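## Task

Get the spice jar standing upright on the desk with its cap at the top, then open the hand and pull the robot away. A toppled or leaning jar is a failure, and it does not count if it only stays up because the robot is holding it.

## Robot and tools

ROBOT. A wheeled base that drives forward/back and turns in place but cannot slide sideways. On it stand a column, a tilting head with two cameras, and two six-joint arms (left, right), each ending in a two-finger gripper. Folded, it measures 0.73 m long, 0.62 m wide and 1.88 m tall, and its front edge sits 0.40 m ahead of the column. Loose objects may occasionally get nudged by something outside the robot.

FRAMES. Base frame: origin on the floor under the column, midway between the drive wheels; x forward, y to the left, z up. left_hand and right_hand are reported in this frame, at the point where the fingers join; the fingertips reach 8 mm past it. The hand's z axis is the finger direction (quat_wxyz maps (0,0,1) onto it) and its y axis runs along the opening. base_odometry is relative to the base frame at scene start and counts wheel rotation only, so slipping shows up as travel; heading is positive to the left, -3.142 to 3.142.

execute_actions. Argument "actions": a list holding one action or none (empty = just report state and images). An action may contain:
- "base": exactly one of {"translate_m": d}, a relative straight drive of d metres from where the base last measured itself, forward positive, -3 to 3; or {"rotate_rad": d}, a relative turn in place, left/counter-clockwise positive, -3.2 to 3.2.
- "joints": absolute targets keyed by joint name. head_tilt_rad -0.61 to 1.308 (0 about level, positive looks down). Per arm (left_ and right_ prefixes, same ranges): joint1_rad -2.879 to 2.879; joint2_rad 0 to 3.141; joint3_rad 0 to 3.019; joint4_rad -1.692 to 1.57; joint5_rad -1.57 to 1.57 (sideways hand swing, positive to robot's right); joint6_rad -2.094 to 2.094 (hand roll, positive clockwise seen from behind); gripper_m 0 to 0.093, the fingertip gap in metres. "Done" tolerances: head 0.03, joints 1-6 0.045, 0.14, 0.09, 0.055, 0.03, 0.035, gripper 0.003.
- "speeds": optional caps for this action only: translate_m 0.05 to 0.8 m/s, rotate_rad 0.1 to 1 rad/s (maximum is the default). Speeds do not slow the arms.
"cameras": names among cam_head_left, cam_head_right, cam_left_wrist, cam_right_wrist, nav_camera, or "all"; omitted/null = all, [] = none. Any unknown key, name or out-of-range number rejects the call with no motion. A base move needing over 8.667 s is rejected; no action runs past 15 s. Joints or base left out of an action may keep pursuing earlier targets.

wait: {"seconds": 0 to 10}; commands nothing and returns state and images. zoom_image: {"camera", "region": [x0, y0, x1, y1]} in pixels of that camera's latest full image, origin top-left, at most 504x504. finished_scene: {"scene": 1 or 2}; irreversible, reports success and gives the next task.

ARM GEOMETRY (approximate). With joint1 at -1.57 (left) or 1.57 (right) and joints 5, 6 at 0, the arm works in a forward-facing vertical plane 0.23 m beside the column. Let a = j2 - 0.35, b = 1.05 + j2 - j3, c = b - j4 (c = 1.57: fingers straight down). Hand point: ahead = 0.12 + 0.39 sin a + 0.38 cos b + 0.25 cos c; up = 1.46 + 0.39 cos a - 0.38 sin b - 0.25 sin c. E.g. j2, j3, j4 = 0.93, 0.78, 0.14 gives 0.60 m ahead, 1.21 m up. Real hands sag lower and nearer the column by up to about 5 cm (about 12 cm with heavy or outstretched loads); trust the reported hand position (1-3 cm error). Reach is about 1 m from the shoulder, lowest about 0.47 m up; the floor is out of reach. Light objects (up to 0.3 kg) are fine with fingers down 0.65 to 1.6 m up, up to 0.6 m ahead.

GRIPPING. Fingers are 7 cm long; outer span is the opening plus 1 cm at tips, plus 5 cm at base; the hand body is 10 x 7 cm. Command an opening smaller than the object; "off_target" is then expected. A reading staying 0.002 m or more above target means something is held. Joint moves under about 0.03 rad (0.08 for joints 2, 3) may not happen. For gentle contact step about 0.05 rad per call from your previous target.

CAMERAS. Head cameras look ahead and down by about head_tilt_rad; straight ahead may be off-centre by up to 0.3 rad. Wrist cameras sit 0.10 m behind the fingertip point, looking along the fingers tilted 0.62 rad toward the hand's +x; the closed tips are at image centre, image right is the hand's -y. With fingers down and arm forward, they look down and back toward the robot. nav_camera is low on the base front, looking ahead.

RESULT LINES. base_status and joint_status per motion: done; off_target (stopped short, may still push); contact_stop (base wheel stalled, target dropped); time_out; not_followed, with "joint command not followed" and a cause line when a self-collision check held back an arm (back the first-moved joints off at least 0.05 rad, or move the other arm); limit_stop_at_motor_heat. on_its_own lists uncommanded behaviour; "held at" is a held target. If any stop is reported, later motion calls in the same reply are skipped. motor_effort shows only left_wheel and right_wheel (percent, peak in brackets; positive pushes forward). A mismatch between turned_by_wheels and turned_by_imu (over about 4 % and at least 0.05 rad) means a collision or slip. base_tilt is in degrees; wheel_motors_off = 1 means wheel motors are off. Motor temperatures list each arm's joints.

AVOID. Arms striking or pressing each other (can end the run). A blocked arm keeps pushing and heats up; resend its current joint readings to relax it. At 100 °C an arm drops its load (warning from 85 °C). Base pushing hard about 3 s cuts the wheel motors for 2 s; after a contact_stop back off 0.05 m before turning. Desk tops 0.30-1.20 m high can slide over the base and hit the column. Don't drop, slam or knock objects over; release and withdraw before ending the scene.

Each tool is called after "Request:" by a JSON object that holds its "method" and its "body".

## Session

Request:
{"method": "execute_actions", "body": {"actions": []}}

Scene clock: 0.00 s.
Motor temperatures (°C, as the motors report them): left_arm=[31 35 28 29 28 28] | right_arm=[30 31 31 31 30 29]
base_odometry: x=+0.000 y=+0.000 heading=+0.000 (m, m, rad; odometry frame)
turned_by_wheels: +0.000 (rad since the last result)
turned_by_imu: +0.000 (rad since the last result)
base_tilt: forward=-0.2 right=+0.1 (deg)
base_status: not commanded
joint_positions: head_tilt_rad=+0.879 left_joint1_rad=-1.574 left_joint2_rad=+0.906 left_joint3_rad=+0.394 left_joint4_rad=-0.960 left_joint5_rad=+0.063 left_joint6_rad=+0.047 left_gripper_m=+0.095 right_joint1_rad=+1.592 right_joint2_rad=+0.912 right_joint3_rad=+0.378 right_joint4_rad=-0.909 right_joint5_rad=+0.021 right_joint6_rad=+0.056 right_gripper_m=+0.095
joint_status: not commanded
wheel_motors_off: 0
motor_effort: left_wheel=+1 right_wheel=+1 (%)
left_hand: x=+0.1333 y=+0.2131 z=+1.2574 quat_wxyz=(+0.456, -0.008, -0.889, +0.040) (m; base frame)
right_hand: x=+0.1306 y=-0.2247 z=+1.2503 quat_wxyz=(+0.443, -0.012, -0.896, +0.016) (m; base frame)
pictures: cam_head_left, cam_head_right, cam_left_wrist, cam_right_wrist, nav_camera
Images, in order (width x height): cam_head_left 896x504, cam_head_right 896x504, cam_left_wrist 616x616, cam_right_wrist 616x616, nav_camera 896x504.

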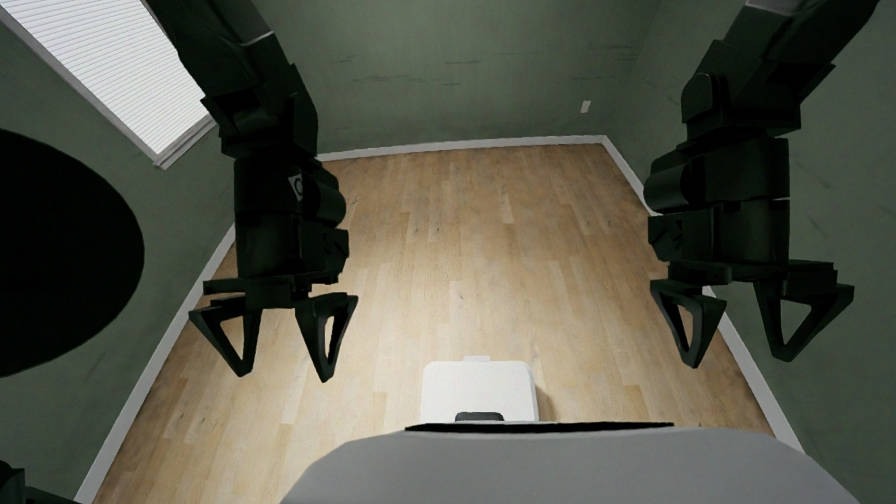

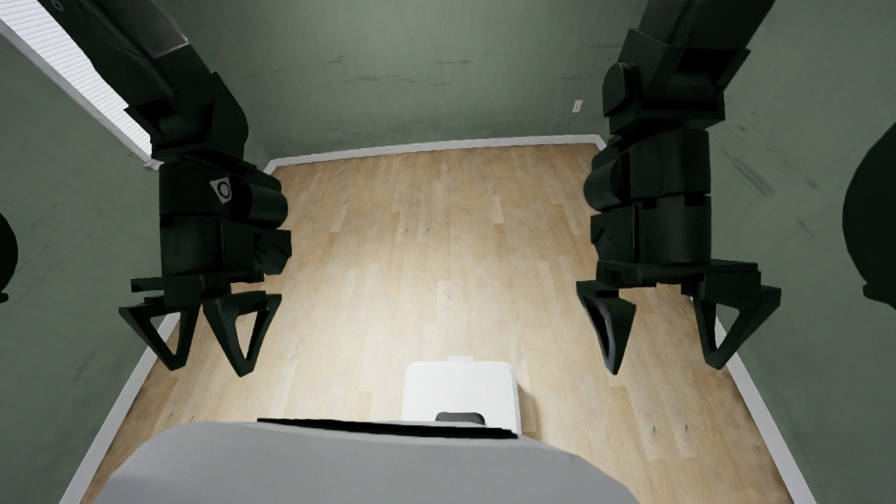

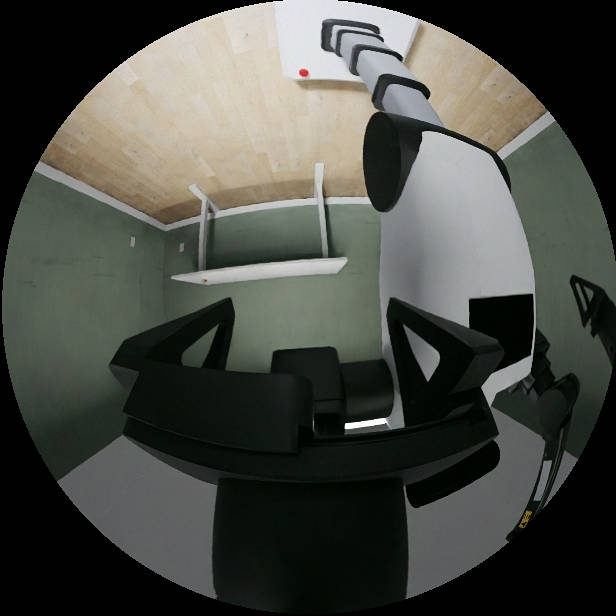

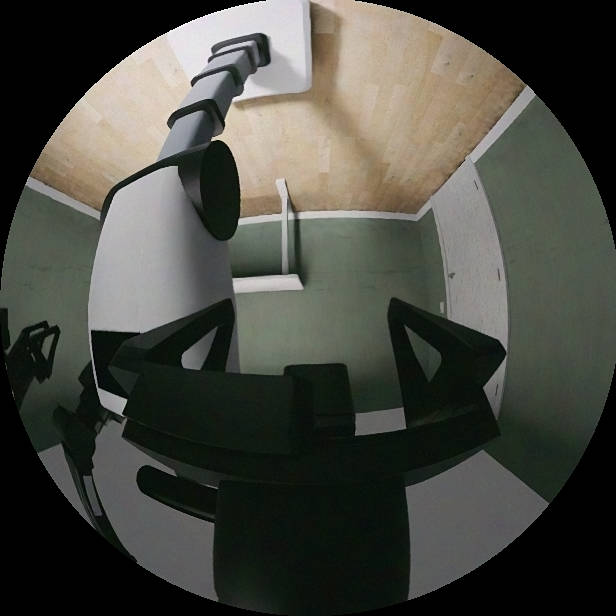

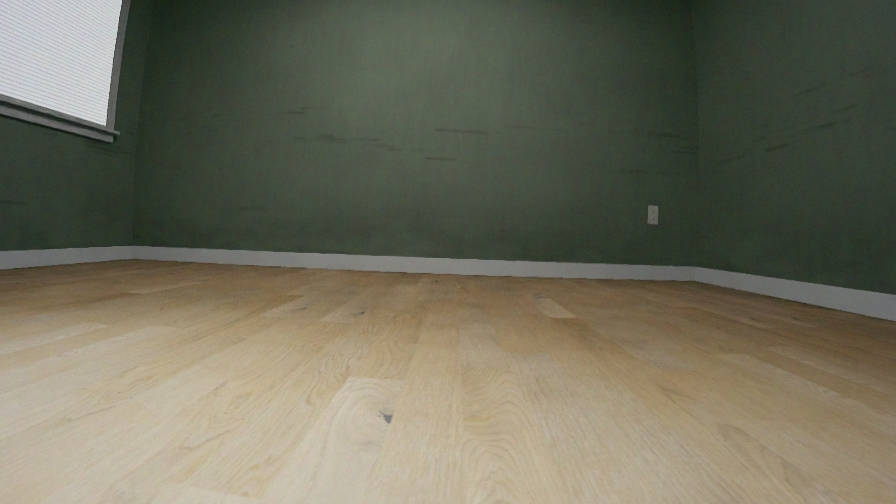

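Request:
{"method": "execute_actions", "body": {"actions": []}}

Scene clock: 23.37 s.
Motor temperatures (°C, as the motors report them): left_arm=[31 35 28 29 28 28] | right_arm=[30 32 31 31 30 29]
base_odometry: x=+0.000 y=+0.000 heading=+0.000 (m, m, rad; odometry frame)
turned_by_wheels: +0.000 (rad since the last result)
turned_by_imu: +0.001 (rad since the last result)
base_tilt: forward=-0.3 right=+0.2 (deg)
base_status: not commanded
joint_positions: head_tilt_rad=+0.879 left_joint1_rad=-1.574 left_joint2_rad=+0.906 left_joint3_rad=+0.394 left_joint4_rad=-0.960 left_joint5_rad=+0.063 left_joint6_rad=+0.047 left_gripper_m=+0.095 right_joint1_rad=+1.592 right_joint2_rad=+0.912 right_joint3_rad=+0.378 right_joint4_rad=-0.909 right_joint5_rad=+0.021 right_joint6_rad=+0.056 right_gripper_m=+0.095
joint_status: not commanded
wheel_motors_off: 0
motor_effort: left_wheel=-1 right_wheel=+2 (%)
left_hand: x=+0.1333 y=+0.2131 z=+1.2574 quat_wxyz=(+0.456, -0.008, -0.889, +0.040) (m; base frame)
right_hand: x=+0.1306 y=-0.2247 z=+1.2503 quat_wxyz=(+0.443, -0.012, -0.896, +0.016) (m; base frame)
pictures: cam_head_left, cam_head_right, cam_left_wrist, cam_right_wrist, nav_camera
Images, in order (width x height): cam_head_left 896x504, cam_head_right 896x504, cam_left_wrist 616x616, cam_right_wrist 616x616, nav_camera 896x504.

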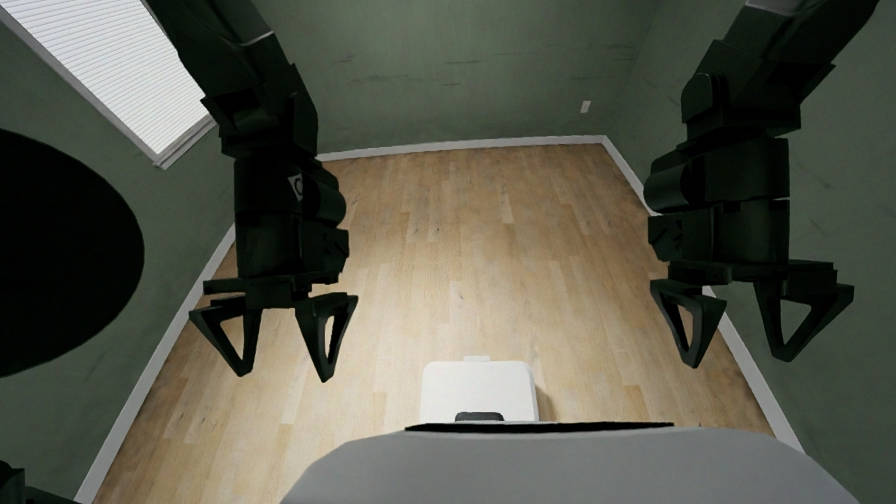

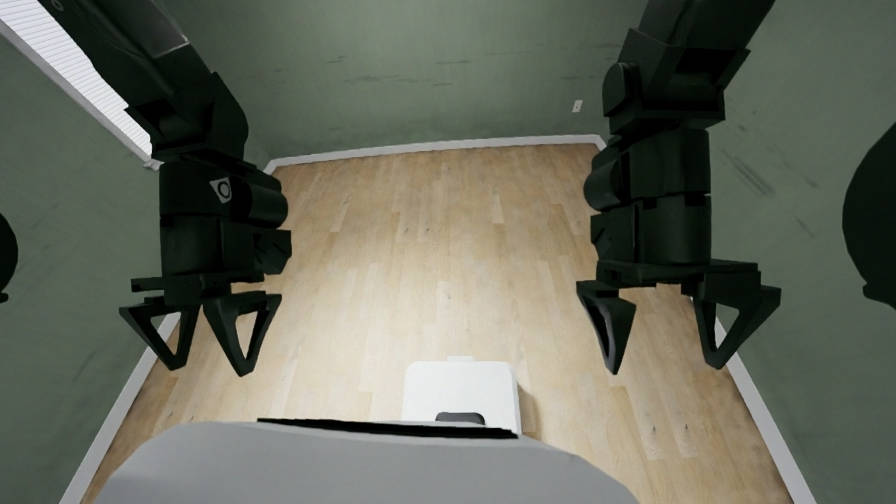

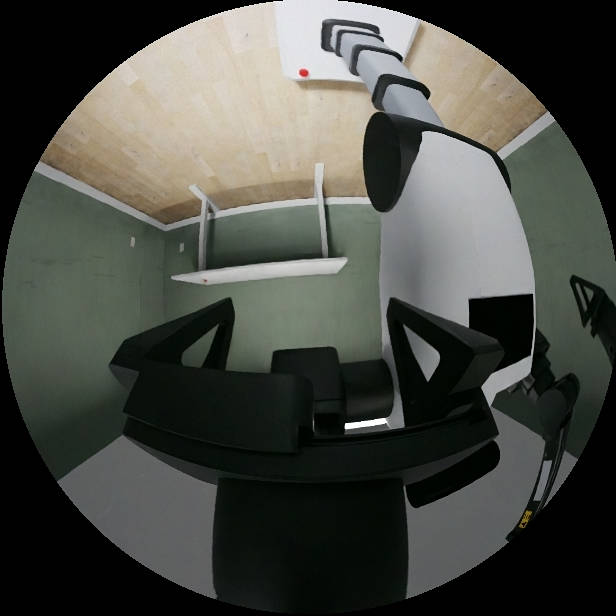

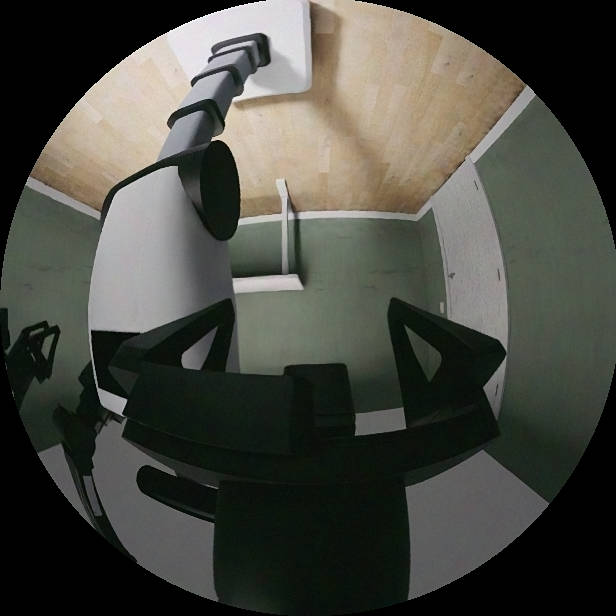

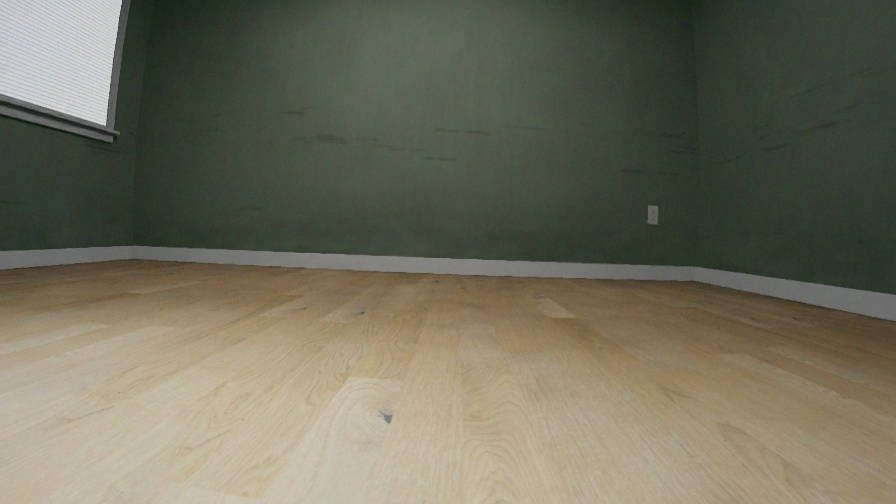

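Request:
{"method": "zoom_image", "body": {"camera": "cam_left_wrist", "region": [150, 160, 370, 310]}}

Region (150, 160, 370, 310) of cam_left_wrist's 616x616 image, scaled by 2.291, with more detail than that image has; it fills the top 344 rows of this view, and the rest is white.

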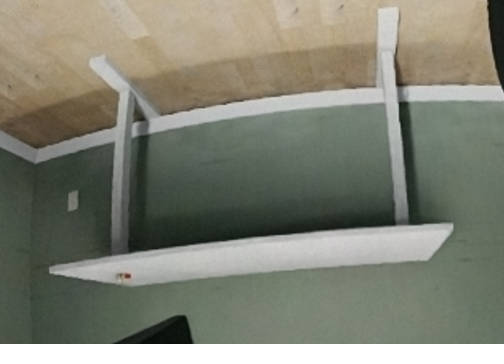

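Request:
{"method": "execute_actions", "body": {"actions": [{"base": {"rotate_rad": 2.6}, "joints": {"head_tilt_rad": 0.35}}], "cameras": ["cam_head_left", "cam_head_right", "nav_camera"]}}

Scene clock: 85.70 s.
Motor temperatures (°C, as the motors report them): left_arm=[31 35 28 29 28 28] | right_arm=[30 32 31 31 30 29]
base_odometry: x=+0.000 y=+0.000 heading=+2.599 (m, m, rad; odometry frame)
turned_by_wheels: +2.599 (rad since the last result)
turned_by_imu: +2.607 (rad since the last result)
base_tilt: forward=-0.2 right=+0.1 (deg)
base_status: done
joint_positions: head_tilt_rad=+0.369 left_joint1_rad=-1.574 left_joint2_rad=+0.906 left_joint3_rad=+0.394 left_joint4_rad=-0.960 left_joint5_rad=+0.063 left_joint6_rad=+0.047 left_gripper_m=+0.095 right_joint1_rad=+1.592 right_joint2_rad=+0.912 right_joint3_rad=+0.378 right_joint4_rad=-0.909 right_joint5_rad=+0.021 right_joint6_rad=+0.056 right_gripper_m=+0.095
joint_status: all done
wheel_motors_off: 0
motor_effort: left_wheel=-5(42) right_wheel=+6(48) (%)
left_hand: x=+0.1333 y=+0.2131 z=+1.2574 quat_wxyz=(+0.456, -0.008, -0.889, +0.040) (m; base frame)
right_hand: x=+0.1306 y=-0.2247 z=+1.2503 quat_wxyz=(+0.443, -0.012, -0.896, +0.016) (m; base frame)
pictures: cam_head_left, cam_head_right, nav_camera
Images, in order (width x height): cam_head_left 896x504, cam_head_right 896x504, nav_camera 896x504.

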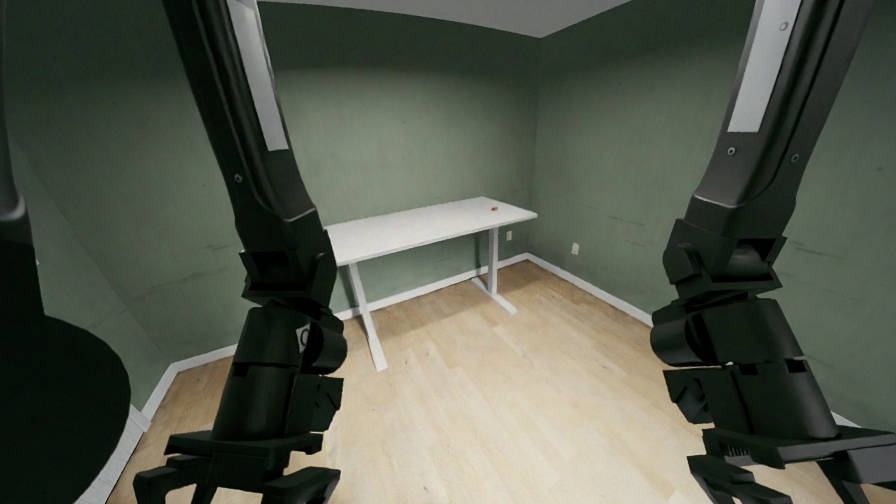

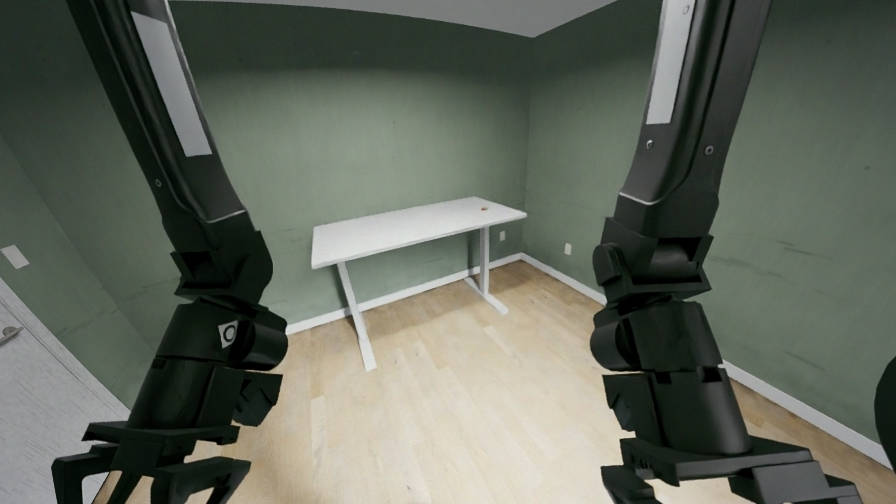

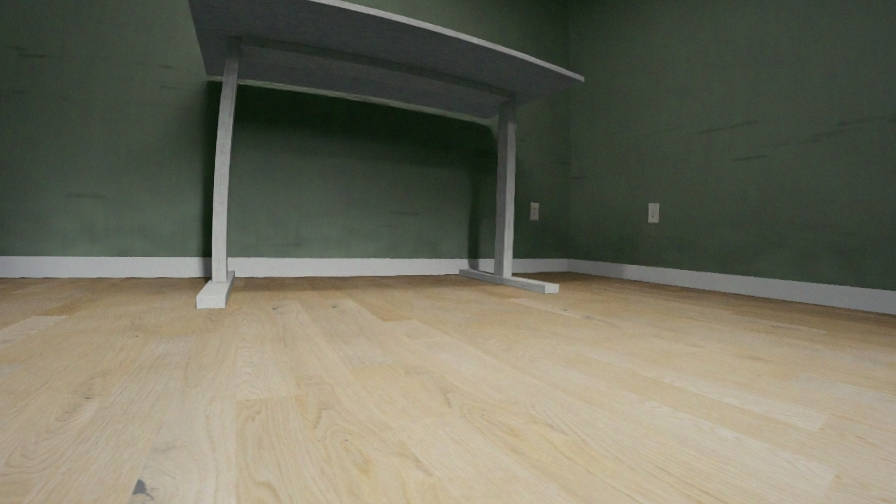

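Request:
{"method": "zoom_image", "body": {"camera": "cam_head_left", "region": [440, 170, 560, 250]}}

Request:
{"method": "zoom_image", "body": {"camera": "cam_head_right", "region": [430, 170, 550, 250]}}

Region (440, 170, 560, 250) of cam_head_left's 896x504 image, scaled by 4.200, with more detail than that image has.

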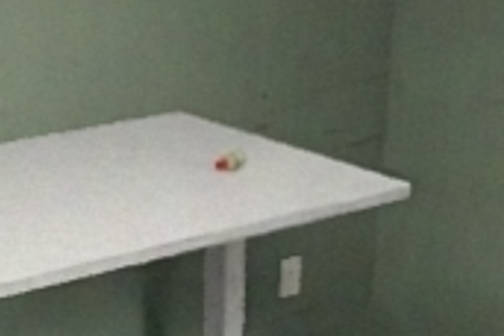

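Region (430, 170, 550, 250) of cam_head_right's 896x504 image, scaled by 4.200, with more detail than that image has.

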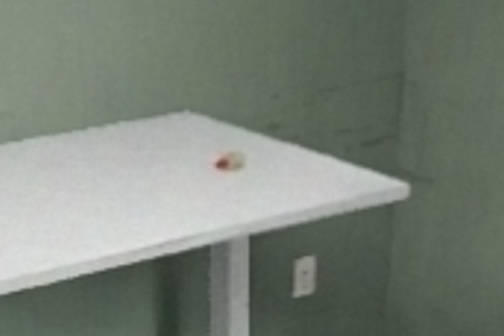

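Request:
{"method": "execute_actions", "body": {"actions": [{"base": {"rotate_rad": -0.31}, "joints": {"head_tilt_rad": 0.6, "right_joint5_rad": 0.35, "right_joint6_rad": -1.0}}], "cameras": []}}

Request:
{"method": "execute_actions", "body": {"actions": [{"base": {"translate_m": 1.31}, "joints": {"right_joint1_rad": 1.571, "right_joint2_rad": 1.232, "right_joint3_rad": 1.281, "right_joint4_rad": -0.43, "right_joint5_rad": 0.36, "right_joint6_rad": -1.9}}], "cameras": ["cam_head_left", "cam_head_right", "nav_camera"]}}

Scene clock: 207.40 s.
Motor temperatures (°C, as the motors report them): left_arm=[31 34 28 29 28 28] | right_arm=[30 32 31 31 30 29]
base_odometry: x=+0.000 y=+0.000 heading=+2.290 (m, m, rad; odometry frame)
turned_by_wheels: -0.309 (rad since the last result)
turned_by_imu: -0.310 (rad since the last result)
base_tilt: forward=-0.2 right=+0.2 (deg)
base_status: done
joint_positions: head_tilt_rad=+0.603 left_joint1_rad=-1.574 left_joint2_rad=+0.906 left_joint3_rad=+0.394 left_joint4_rad=-0.960 left_joint5_rad=+0.063 left_joint6_rad=+0.047 left_gripper_m=+0.095 right_joint1_rad=+1.592 right_joint2_rad=+0.912 right_joint3_rad=+0.378 right_joint4_rad=-0.909 right_joint5_rad=+0.347 right_joint6_rad=-0.993 right_gripper_m=+0.095
joint_status: all done
wheel_motors_off: 0
motor_effort: left_wheel=+3(19) right_wheel=-5(24) (%)
left_hand: x=+0.1333 y=+0.2131 z=+1.2574 quat_wxyz=(+0.456, -0.008, -0.889, +0.040) (m; base frame)
right_hand: x=+0.1393 y=-0.2796 z=+1.2555 quat_wxyz=(+0.454, +0.496, -0.736, -0.077) (m; base frame)
pictures: none
No camera images: the call's "cameras" was empty. Leave "cameras" out to get every camera's image.

Scene clock: 211.03 s.
Motor temperatures (°C, as the motors report them): left_arm=[31 34 28 29 28 28] | right_arm=[30 33 32 31 30 29]
base_odometry: x=-0.863 y=+0.985 heading=+2.291 (m, m, rad; odometry frame)
turned_by_wheels: +0.001 (rad since the last result)
turned_by_imu: +0.005 (rad since the last result)
base_tilt: forward=-0.3 right=+0.2 (deg)
base_status: done
joint_positions: head_tilt_rad=+0.604 left_joint1_rad=-1.574 left_joint2_rad=+0.906 left_joint3_rad=+0.395 left_joint4_rad=-0.960 left_joint5_rad=+0.063 left_joint6_rad=+0.047 left_gripper_m=+0.095 right_joint1_rad=+1.575 right_joint2_rad=+1.222 right_joint3_rad=+1.263 right_joint4_rad=-0.432 right_joint5_rad=+0.357 right_joint6_rad=-1.893 right_gripper_m=+0.095
joint_status: all done
wheel_motors_off: 0
motor_effort: left_wheel=+2(56) right_wheel=-1(49) (%)
left_hand: x=+0.1339 y=+0.2131 z=+1.2572 quat_wxyz=(+0.455, -0.008, -0.890, +0.040) (m; base frame)
right_hand: x=+0.6550 y=-0.2831 z=+1.1466 quat_wxyz=(+0.104, +0.791, -0.583, +0.156) (m; base frame)
pictures: cam_head_left, cam_head_right, nav_camera
Images, in order (width x height): cam_head_left 896x504, cam_head_right 896x504, nav_camera 896x504.

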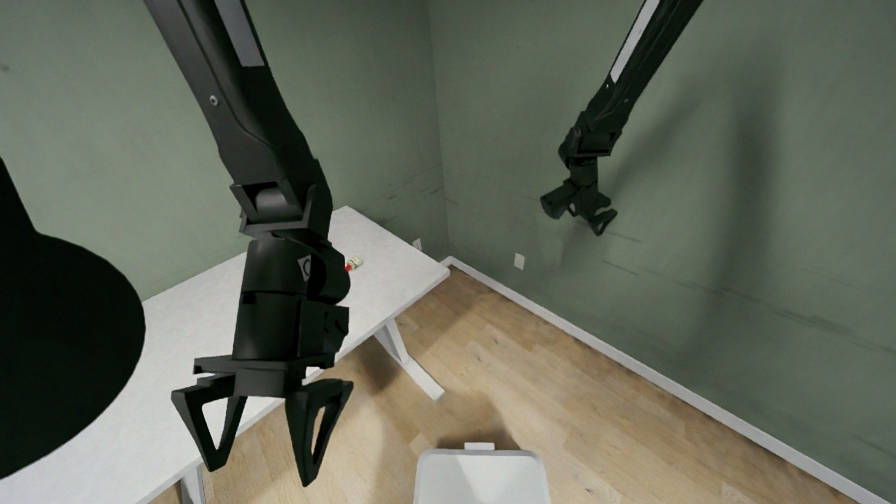

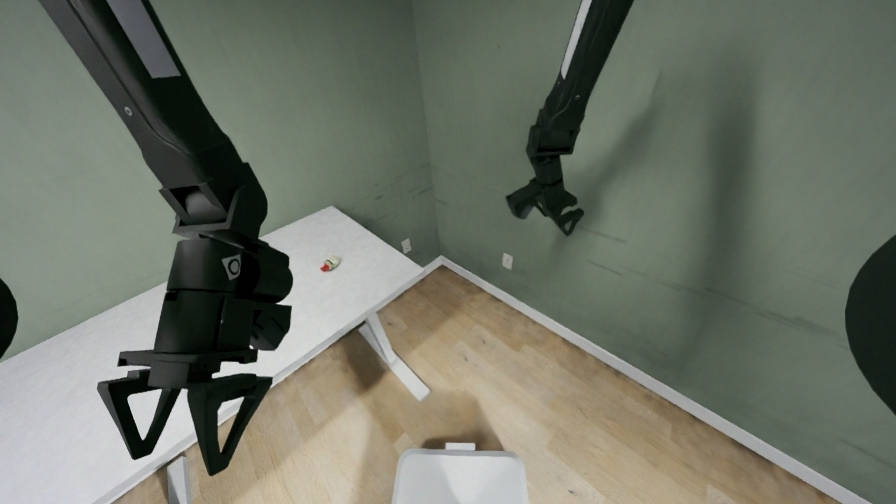

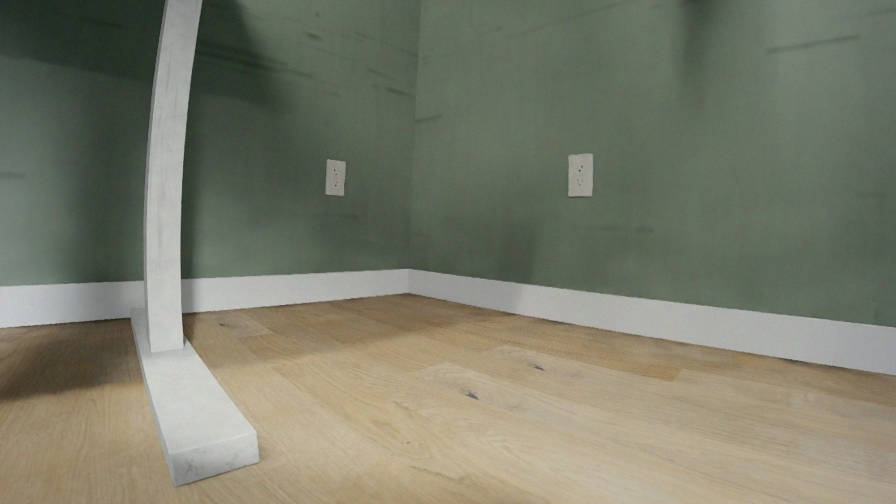

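Request:
{"method": "zoom_image", "body": {"camera": "cam_head_right", "region": [280, 190, 460, 330]}}

Region (280, 190, 460, 330) of cam_head_right's 896x504 image, scaled by 2.800, with more detail than that image has.

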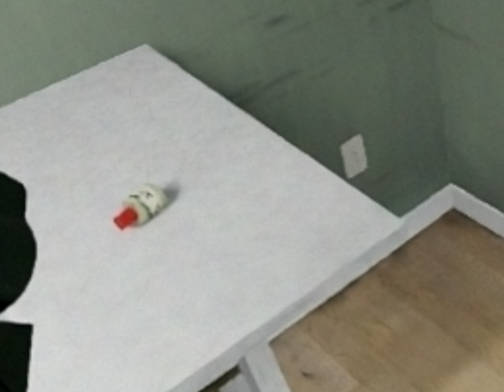

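Request:
{"method": "execute_actions", "body": {"actions": [{"base": {"rotate_rad": 0.925}, "joints": {"head_tilt_rad": 0.8, "right_joint4_rad": -0.49, "right_joint5_rad": 0.39, "right_joint6_rad": -1.74}}]}}

Scene clock: 293.50 s.
Motor temperatures (°C, as the motors report them): left_arm=[31 33 28 29 28 28] | right_arm=[30 37 34 31 30 29]
base_odometry: x=-0.863 y=+0.985 heading=-3.068 (m, m, rad; odometry frame)
turned_by_wheels: +0.924 (rad since the last result)
turned_by_imu: +0.926 (rad since the last result)
base_tilt: forward=-0.2 right=+0.2 (deg)
base_status: done
joint_positions: head_tilt_rad=+0.802 left_joint1_rad=-1.574 left_joint2_rad=+0.906 left_joint3_rad=+0.395 left_joint4_rad=-0.960 left_joint5_rad=+0.063 left_joint6_rad=+0.047 left_gripper_m=+0.095 right_joint1_rad=+1.571 right_joint2_rad=+1.222 right_joint3_rad=+1.263 right_joint4_rad=-0.485 right_joint5_rad=+0.388 right_joint6_rad=-1.747 right_gripper_m=+0.095
joint_status: all done
wheel_motors_off: 0
motor_effort: left_wheel=-4(46) right_wheel=+6(42) (%)
left_hand: x=+0.1339 y=+0.2131 z=+1.2572 quat_wxyz=(+0.455, -0.008, -0.890, +0.040) (m; base frame)
right_hand: x=+0.6423 y=-0.2905 z=+1.1475 quat_wxyz=(+0.122, +0.747, -0.636, +0.154) (m; base frame)
pictures: cam_head_left, cam_head_right, cam_left_wrist, cam_right_wrist, nav_camera
Images, in order (width x height): cam_head_left 896x504, cam_head_right 896x504, cam_left_wrist 616x616, cam_right_wrist 616x616, nav_camera 896x504.

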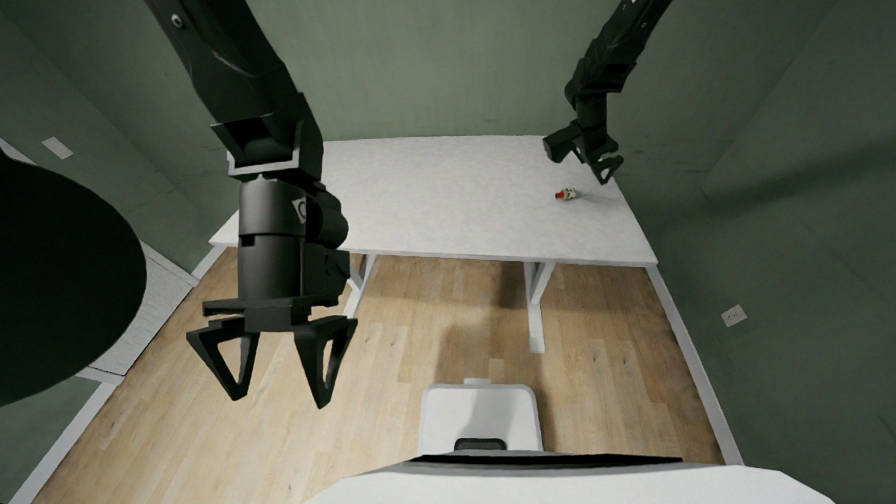

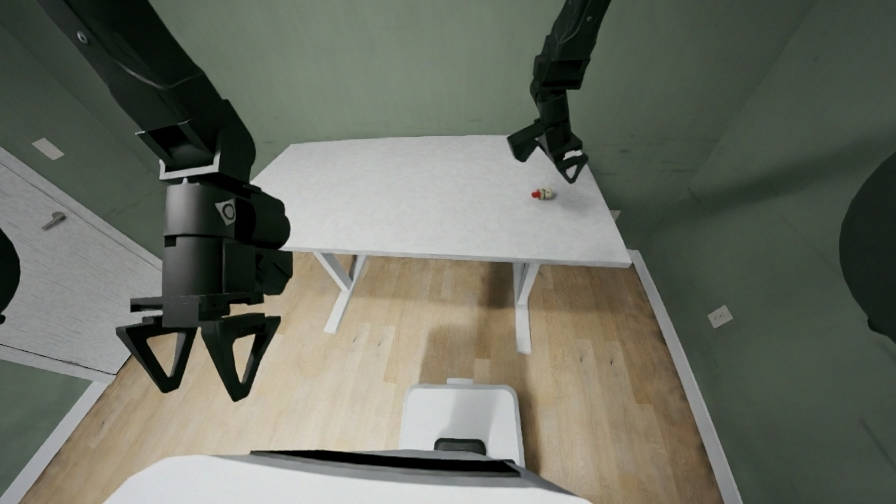

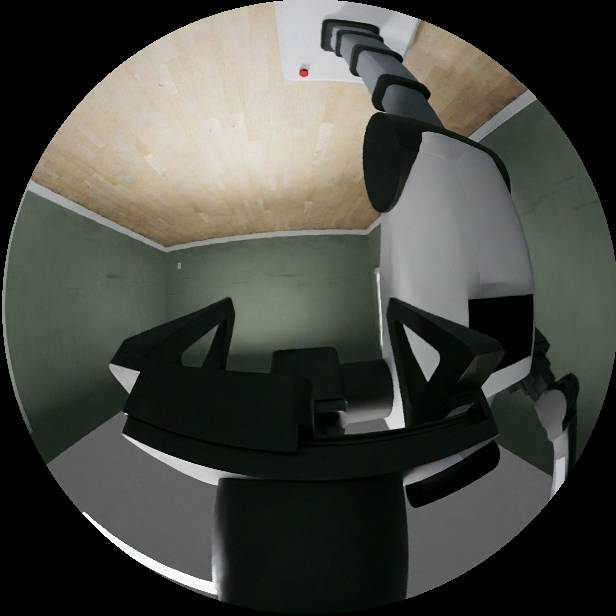

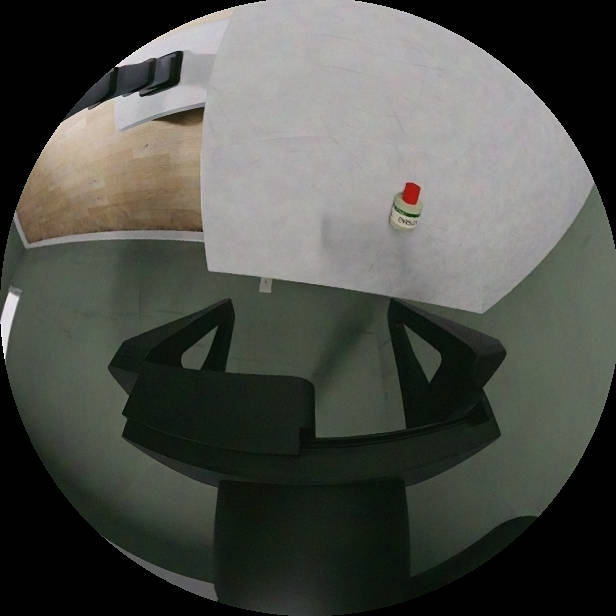

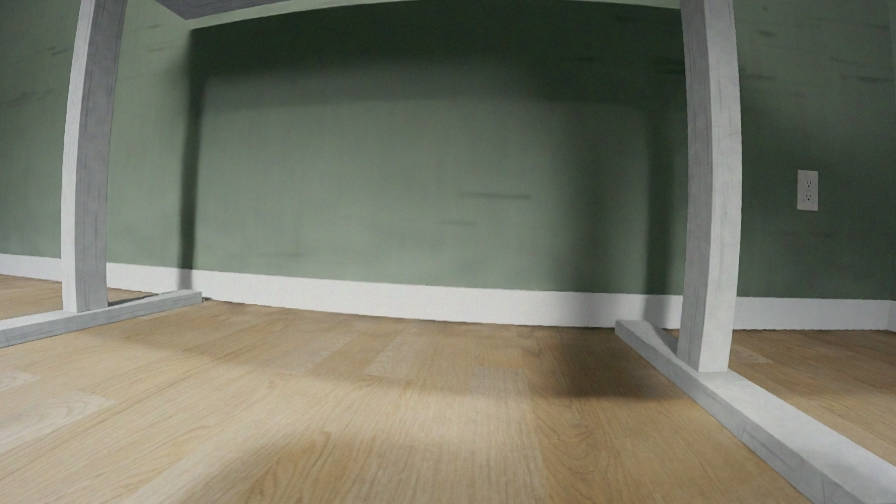

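Request:
{"method": "zoom_image", "body": {"camera": "cam_right_wrist", "region": [360, 160, 460, 250]}}

Region (360, 160, 460, 250) of cam_right_wrist's 616x616 image, scaled by 5.040, with more detail than that image has; it fills the top 454 rows of this view, and the rest is white.

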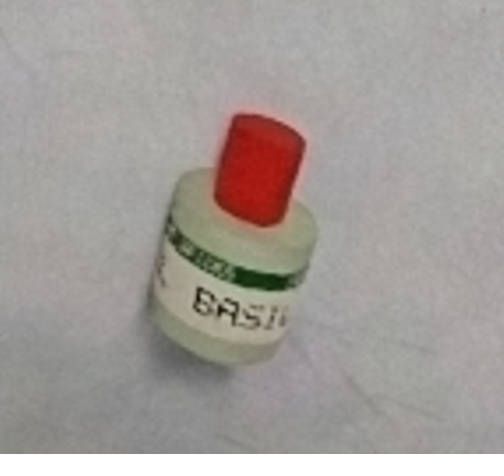

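Request:
{"method": "execute_actions", "body": {"actions": [{"base": {"translate_m": 0.1}, "joints": {"head_tilt_rad": 0.9}}], "cameras": ["cam_head_left", "cam_head_right", "cam_right_wrist"]}}

Scene clock: 370.00 s.
Motor temperatures (°C, as the motors report them): left_arm=[31 33 28 29 28 28] | right_arm=[30 38 35 31 30 29]
base_odometry: x=-0.963 y=+0.978 heading=-3.067 (m, m, rad; odometry frame)
turned_by_wheels: +0.001 (rad since the last result)
turned_by_imu: +0.003 (rad since the last result)
base_tilt: forward=-0.3 right=+0.3 (deg)
base_status: done
joint_positions: head_tilt_rad=+0.901 left_joint1_rad=-1.574 left_joint2_rad=+0.906 left_joint3_rad=+0.398 left_joint4_rad=-0.960 left_joint5_rad=+0.063 left_joint6_rad=+0.047 left_gripper_m=+0.095 right_joint1_rad=+1.571 right_joint2_rad=+1.224 right_joint3_rad=+1.265 right_joint4_rad=-0.485 right_joint5_rad=+0.388 right_joint6_rad=-1.746 right_gripper_m=+0.095
joint_status: all done
wheel_motors_off: 0
motor_effort: left_wheel=+2(47) right_wheel=+0(63) (%)
left_hand: x=+0.1351 y=+0.2131 z=+1.2568 quat_wxyz=(+0.454, -0.008, -0.890, +0.040) (m; base frame)
right_hand: x=+0.6430 y=-0.2905 z=+1.1472 quat_wxyz=(+0.122, +0.746, -0.636, +0.154) (m; base frame)
pictures: cam_head_left, cam_head_right, cam_right_wrist
Images, in order (width x height): cam_head_left 896x504, cam_head_right 896x504, cam_right_wrist 616x616.

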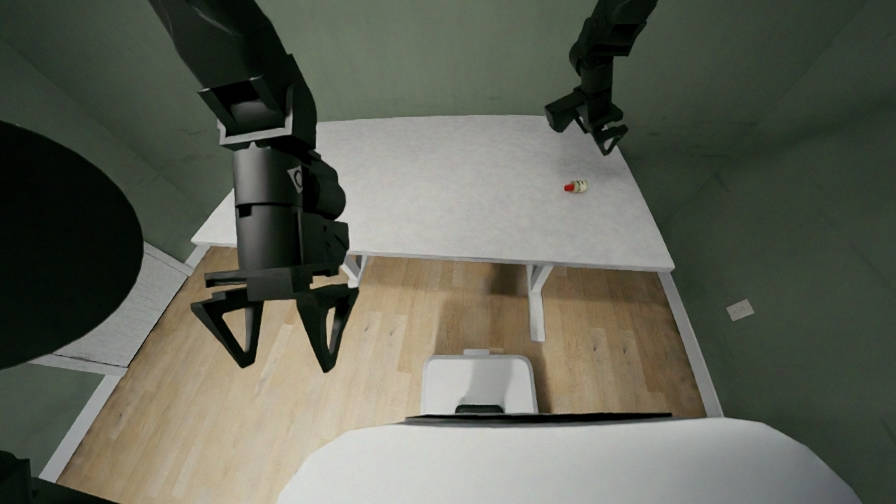

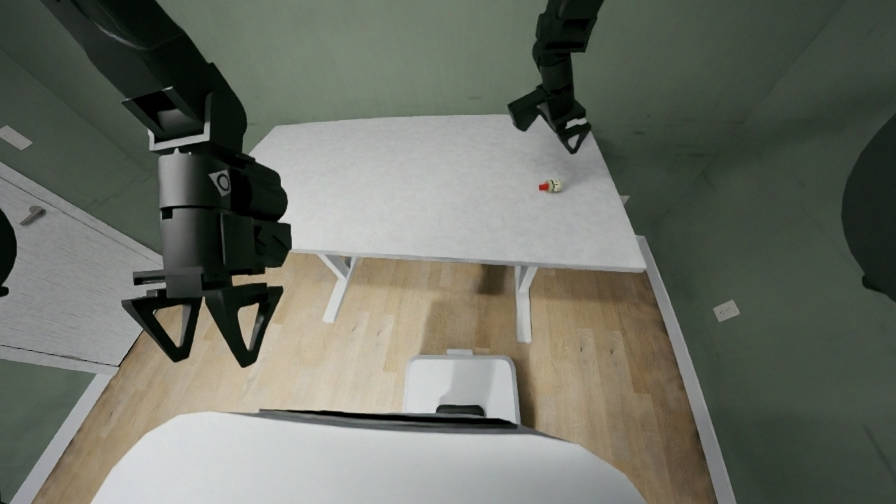

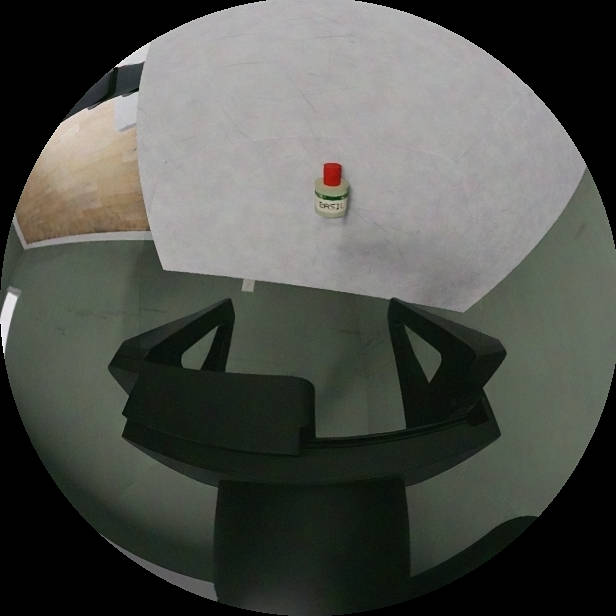

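Request:
{"method": "zoom_image", "body": {"camera": "cam_right_wrist", "region": [285, 145, 385, 235]}}

Region (285, 145, 385, 235) of cam_right_wrist's 616x616 image, scaled by 5.040, with more detail than that image has; it fills the top 454 rows of this view, and the rest is white.

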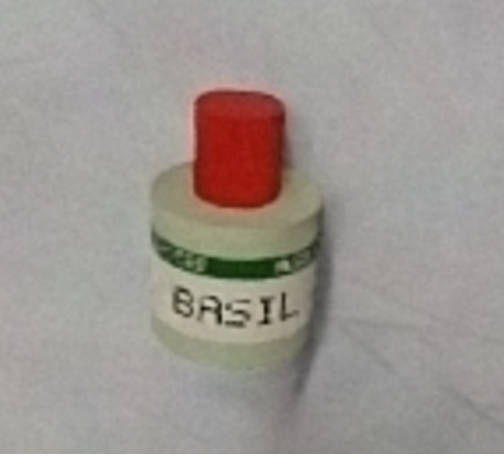

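Request:
{"method": "execute_actions", "body": {"actions": [{"joints": {"right_joint2_rad": 1.5, "right_joint3_rad": 1.465, "right_joint4_rad": -0.404, "right_joint5_rad": 0.44}}], "cameras": ["cam_head_right", "cam_right_wrist"]}}

Scene clock: 465.67 s.
Motor temperatures (°C, as the motors report them): left_arm=[31 33 28 29 28 28] | right_arm=[30 40 36 31 30 29]
base_odometry: x=-0.963 y=+0.978 heading=-3.067 (m, m, rad; odometry frame)
turned_by_wheels: +0.000 (rad since the last result)
turned_by_imu: +0.001 (rad since the last result)
base_tilt: forward=-0.2 right=+0.2 (deg)
base_status: not commanded
joint_positions: head_tilt_rad=+0.901 left_joint1_rad=-1.574 left_joint2_rad=+0.906 left_joint3_rad=+0.398 left_joint4_rad=-0.960 left_joint5_rad=+0.063 left_joint6_rad=+0.047 left_gripper_m=+0.095 right_joint1_rad=+1.571 right_joint2_rad=+1.512 right_joint3_rad=+1.457 right_joint4_rad=-0.405 right_joint5_rad=+0.437 right_joint6_rad=-1.746 right_gripper_m=+0.095
joint_status: all done
wheel_motors_off: 0
motor_effort: left_wheel=+2(4) right_wheel=-1(2) (%)
left_hand: x=+0.1351 y=+0.2131 z=+1.2568 quat_wxyz=(+0.454, -0.008, -0.890, +0.040) (m; base frame)
right_hand: x=+0.6646 y=-0.2982 z=+1.0376 quat_wxyz=(+0.146, +0.743, -0.632, +0.163) (m; base frame)
pictures: cam_head_right, cam_right_wrist
Images, in order (width x height): cam_head_right 896x504, cam_right_wrist 616x616.

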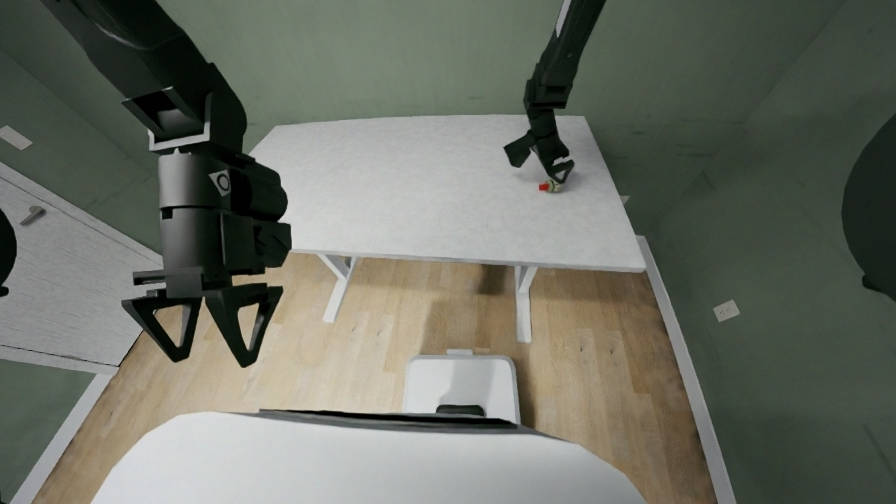

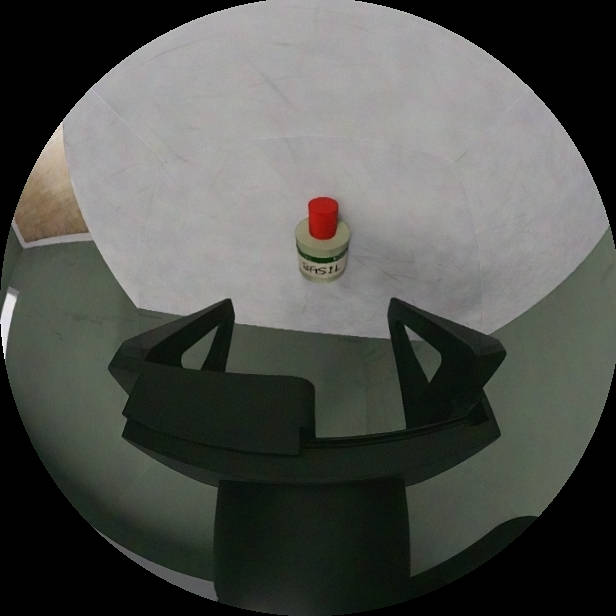

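Request:
{"method": "zoom_image", "body": {"camera": "cam_right_wrist", "region": [260, 180, 390, 310]}}

Region (260, 180, 390, 310) of cam_right_wrist's 616x616 image, scaled by 3.877, with more detail than that image has.

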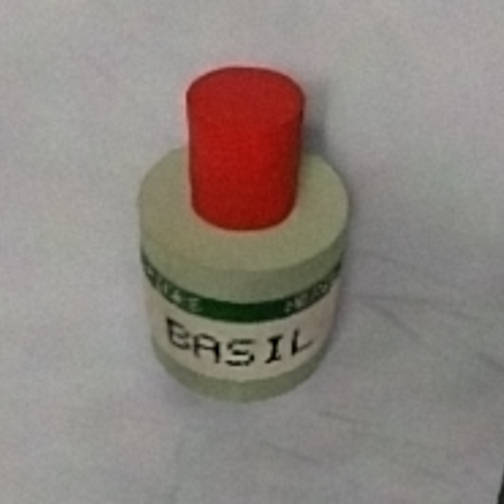

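Request:
{"method": "execute_actions", "body": {"actions": [{"joints": {"right_joint2_rad": 1.635, "right_joint3_rad": 1.57, "right_joint4_rad": -0.36, "right_joint5_rad": 0.5, "right_joint6_rad": -1.778}}], "cameras": ["cam_head_right", "cam_right_wrist"]}}

Scene clock: 544.17 s.
Motor temperatures (°C, as the motors report them): left_arm=[31 32 28 29 28 28] | right_arm=[30 43 35 31 31 29]
base_odometry: x=-0.963 y=+0.978 heading=-3.067 (m, m, rad; odometry frame)
turned_by_wheels: +0.000 (rad since the last result)
turned_by_imu: +0.001 (rad since the last result)
base_tilt: forward=-0.2 right=+0.2 (deg)
base_status: not commanded
joint_positions: head_tilt_rad=+0.901 left_joint1_rad=-1.574 left_joint2_rad=+0.906 left_joint3_rad=+0.398 left_joint4_rad=-0.960 left_joint5_rad=+0.063 left_joint6_rad=+0.047 left_gripper_m=+0.095 right_joint1_rad=+1.571 right_joint2_rad=+1.640 right_joint3_rad=+1.562 right_joint4_rad=-0.363 right_joint5_rad=+0.497 right_joint6_rad=-1.775 right_gripper_m=+0.095
joint_status: all done
wheel_motors_off: 0
motor_effort: left_wheel=+1(3) right_wheel=-1(1) (%)
left_hand: x=+0.1351 y=+0.2131 z=+1.2568 quat_wxyz=(+0.454, -0.008, -0.890, +0.040) (m; base frame)
right_hand: x=+0.6773 y=-0.3074 z=+0.9925 quat_wxyz=(+0.165, +0.745, -0.619, +0.186) (m; base frame)
pictures: cam_head_right, cam_right_wrist
Images, in order (width x height): cam_head_right 896x504, cam_right_wrist 616x616.

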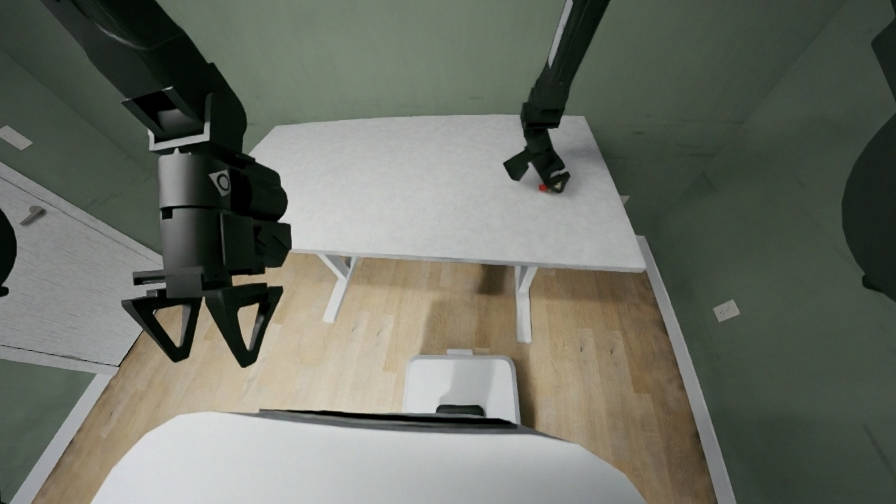

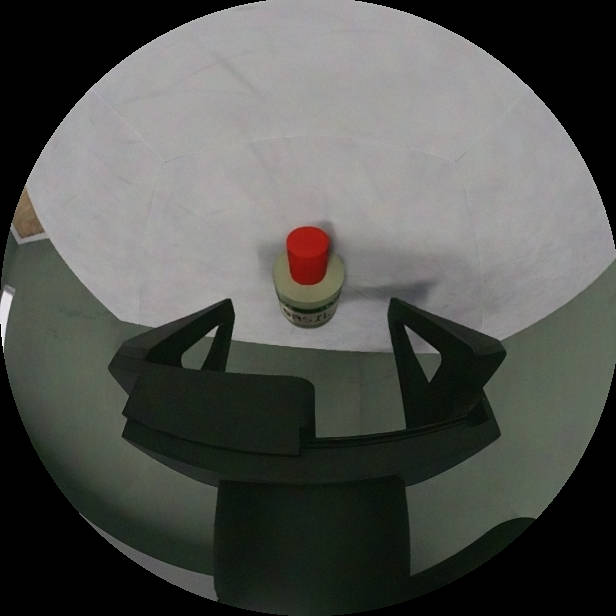

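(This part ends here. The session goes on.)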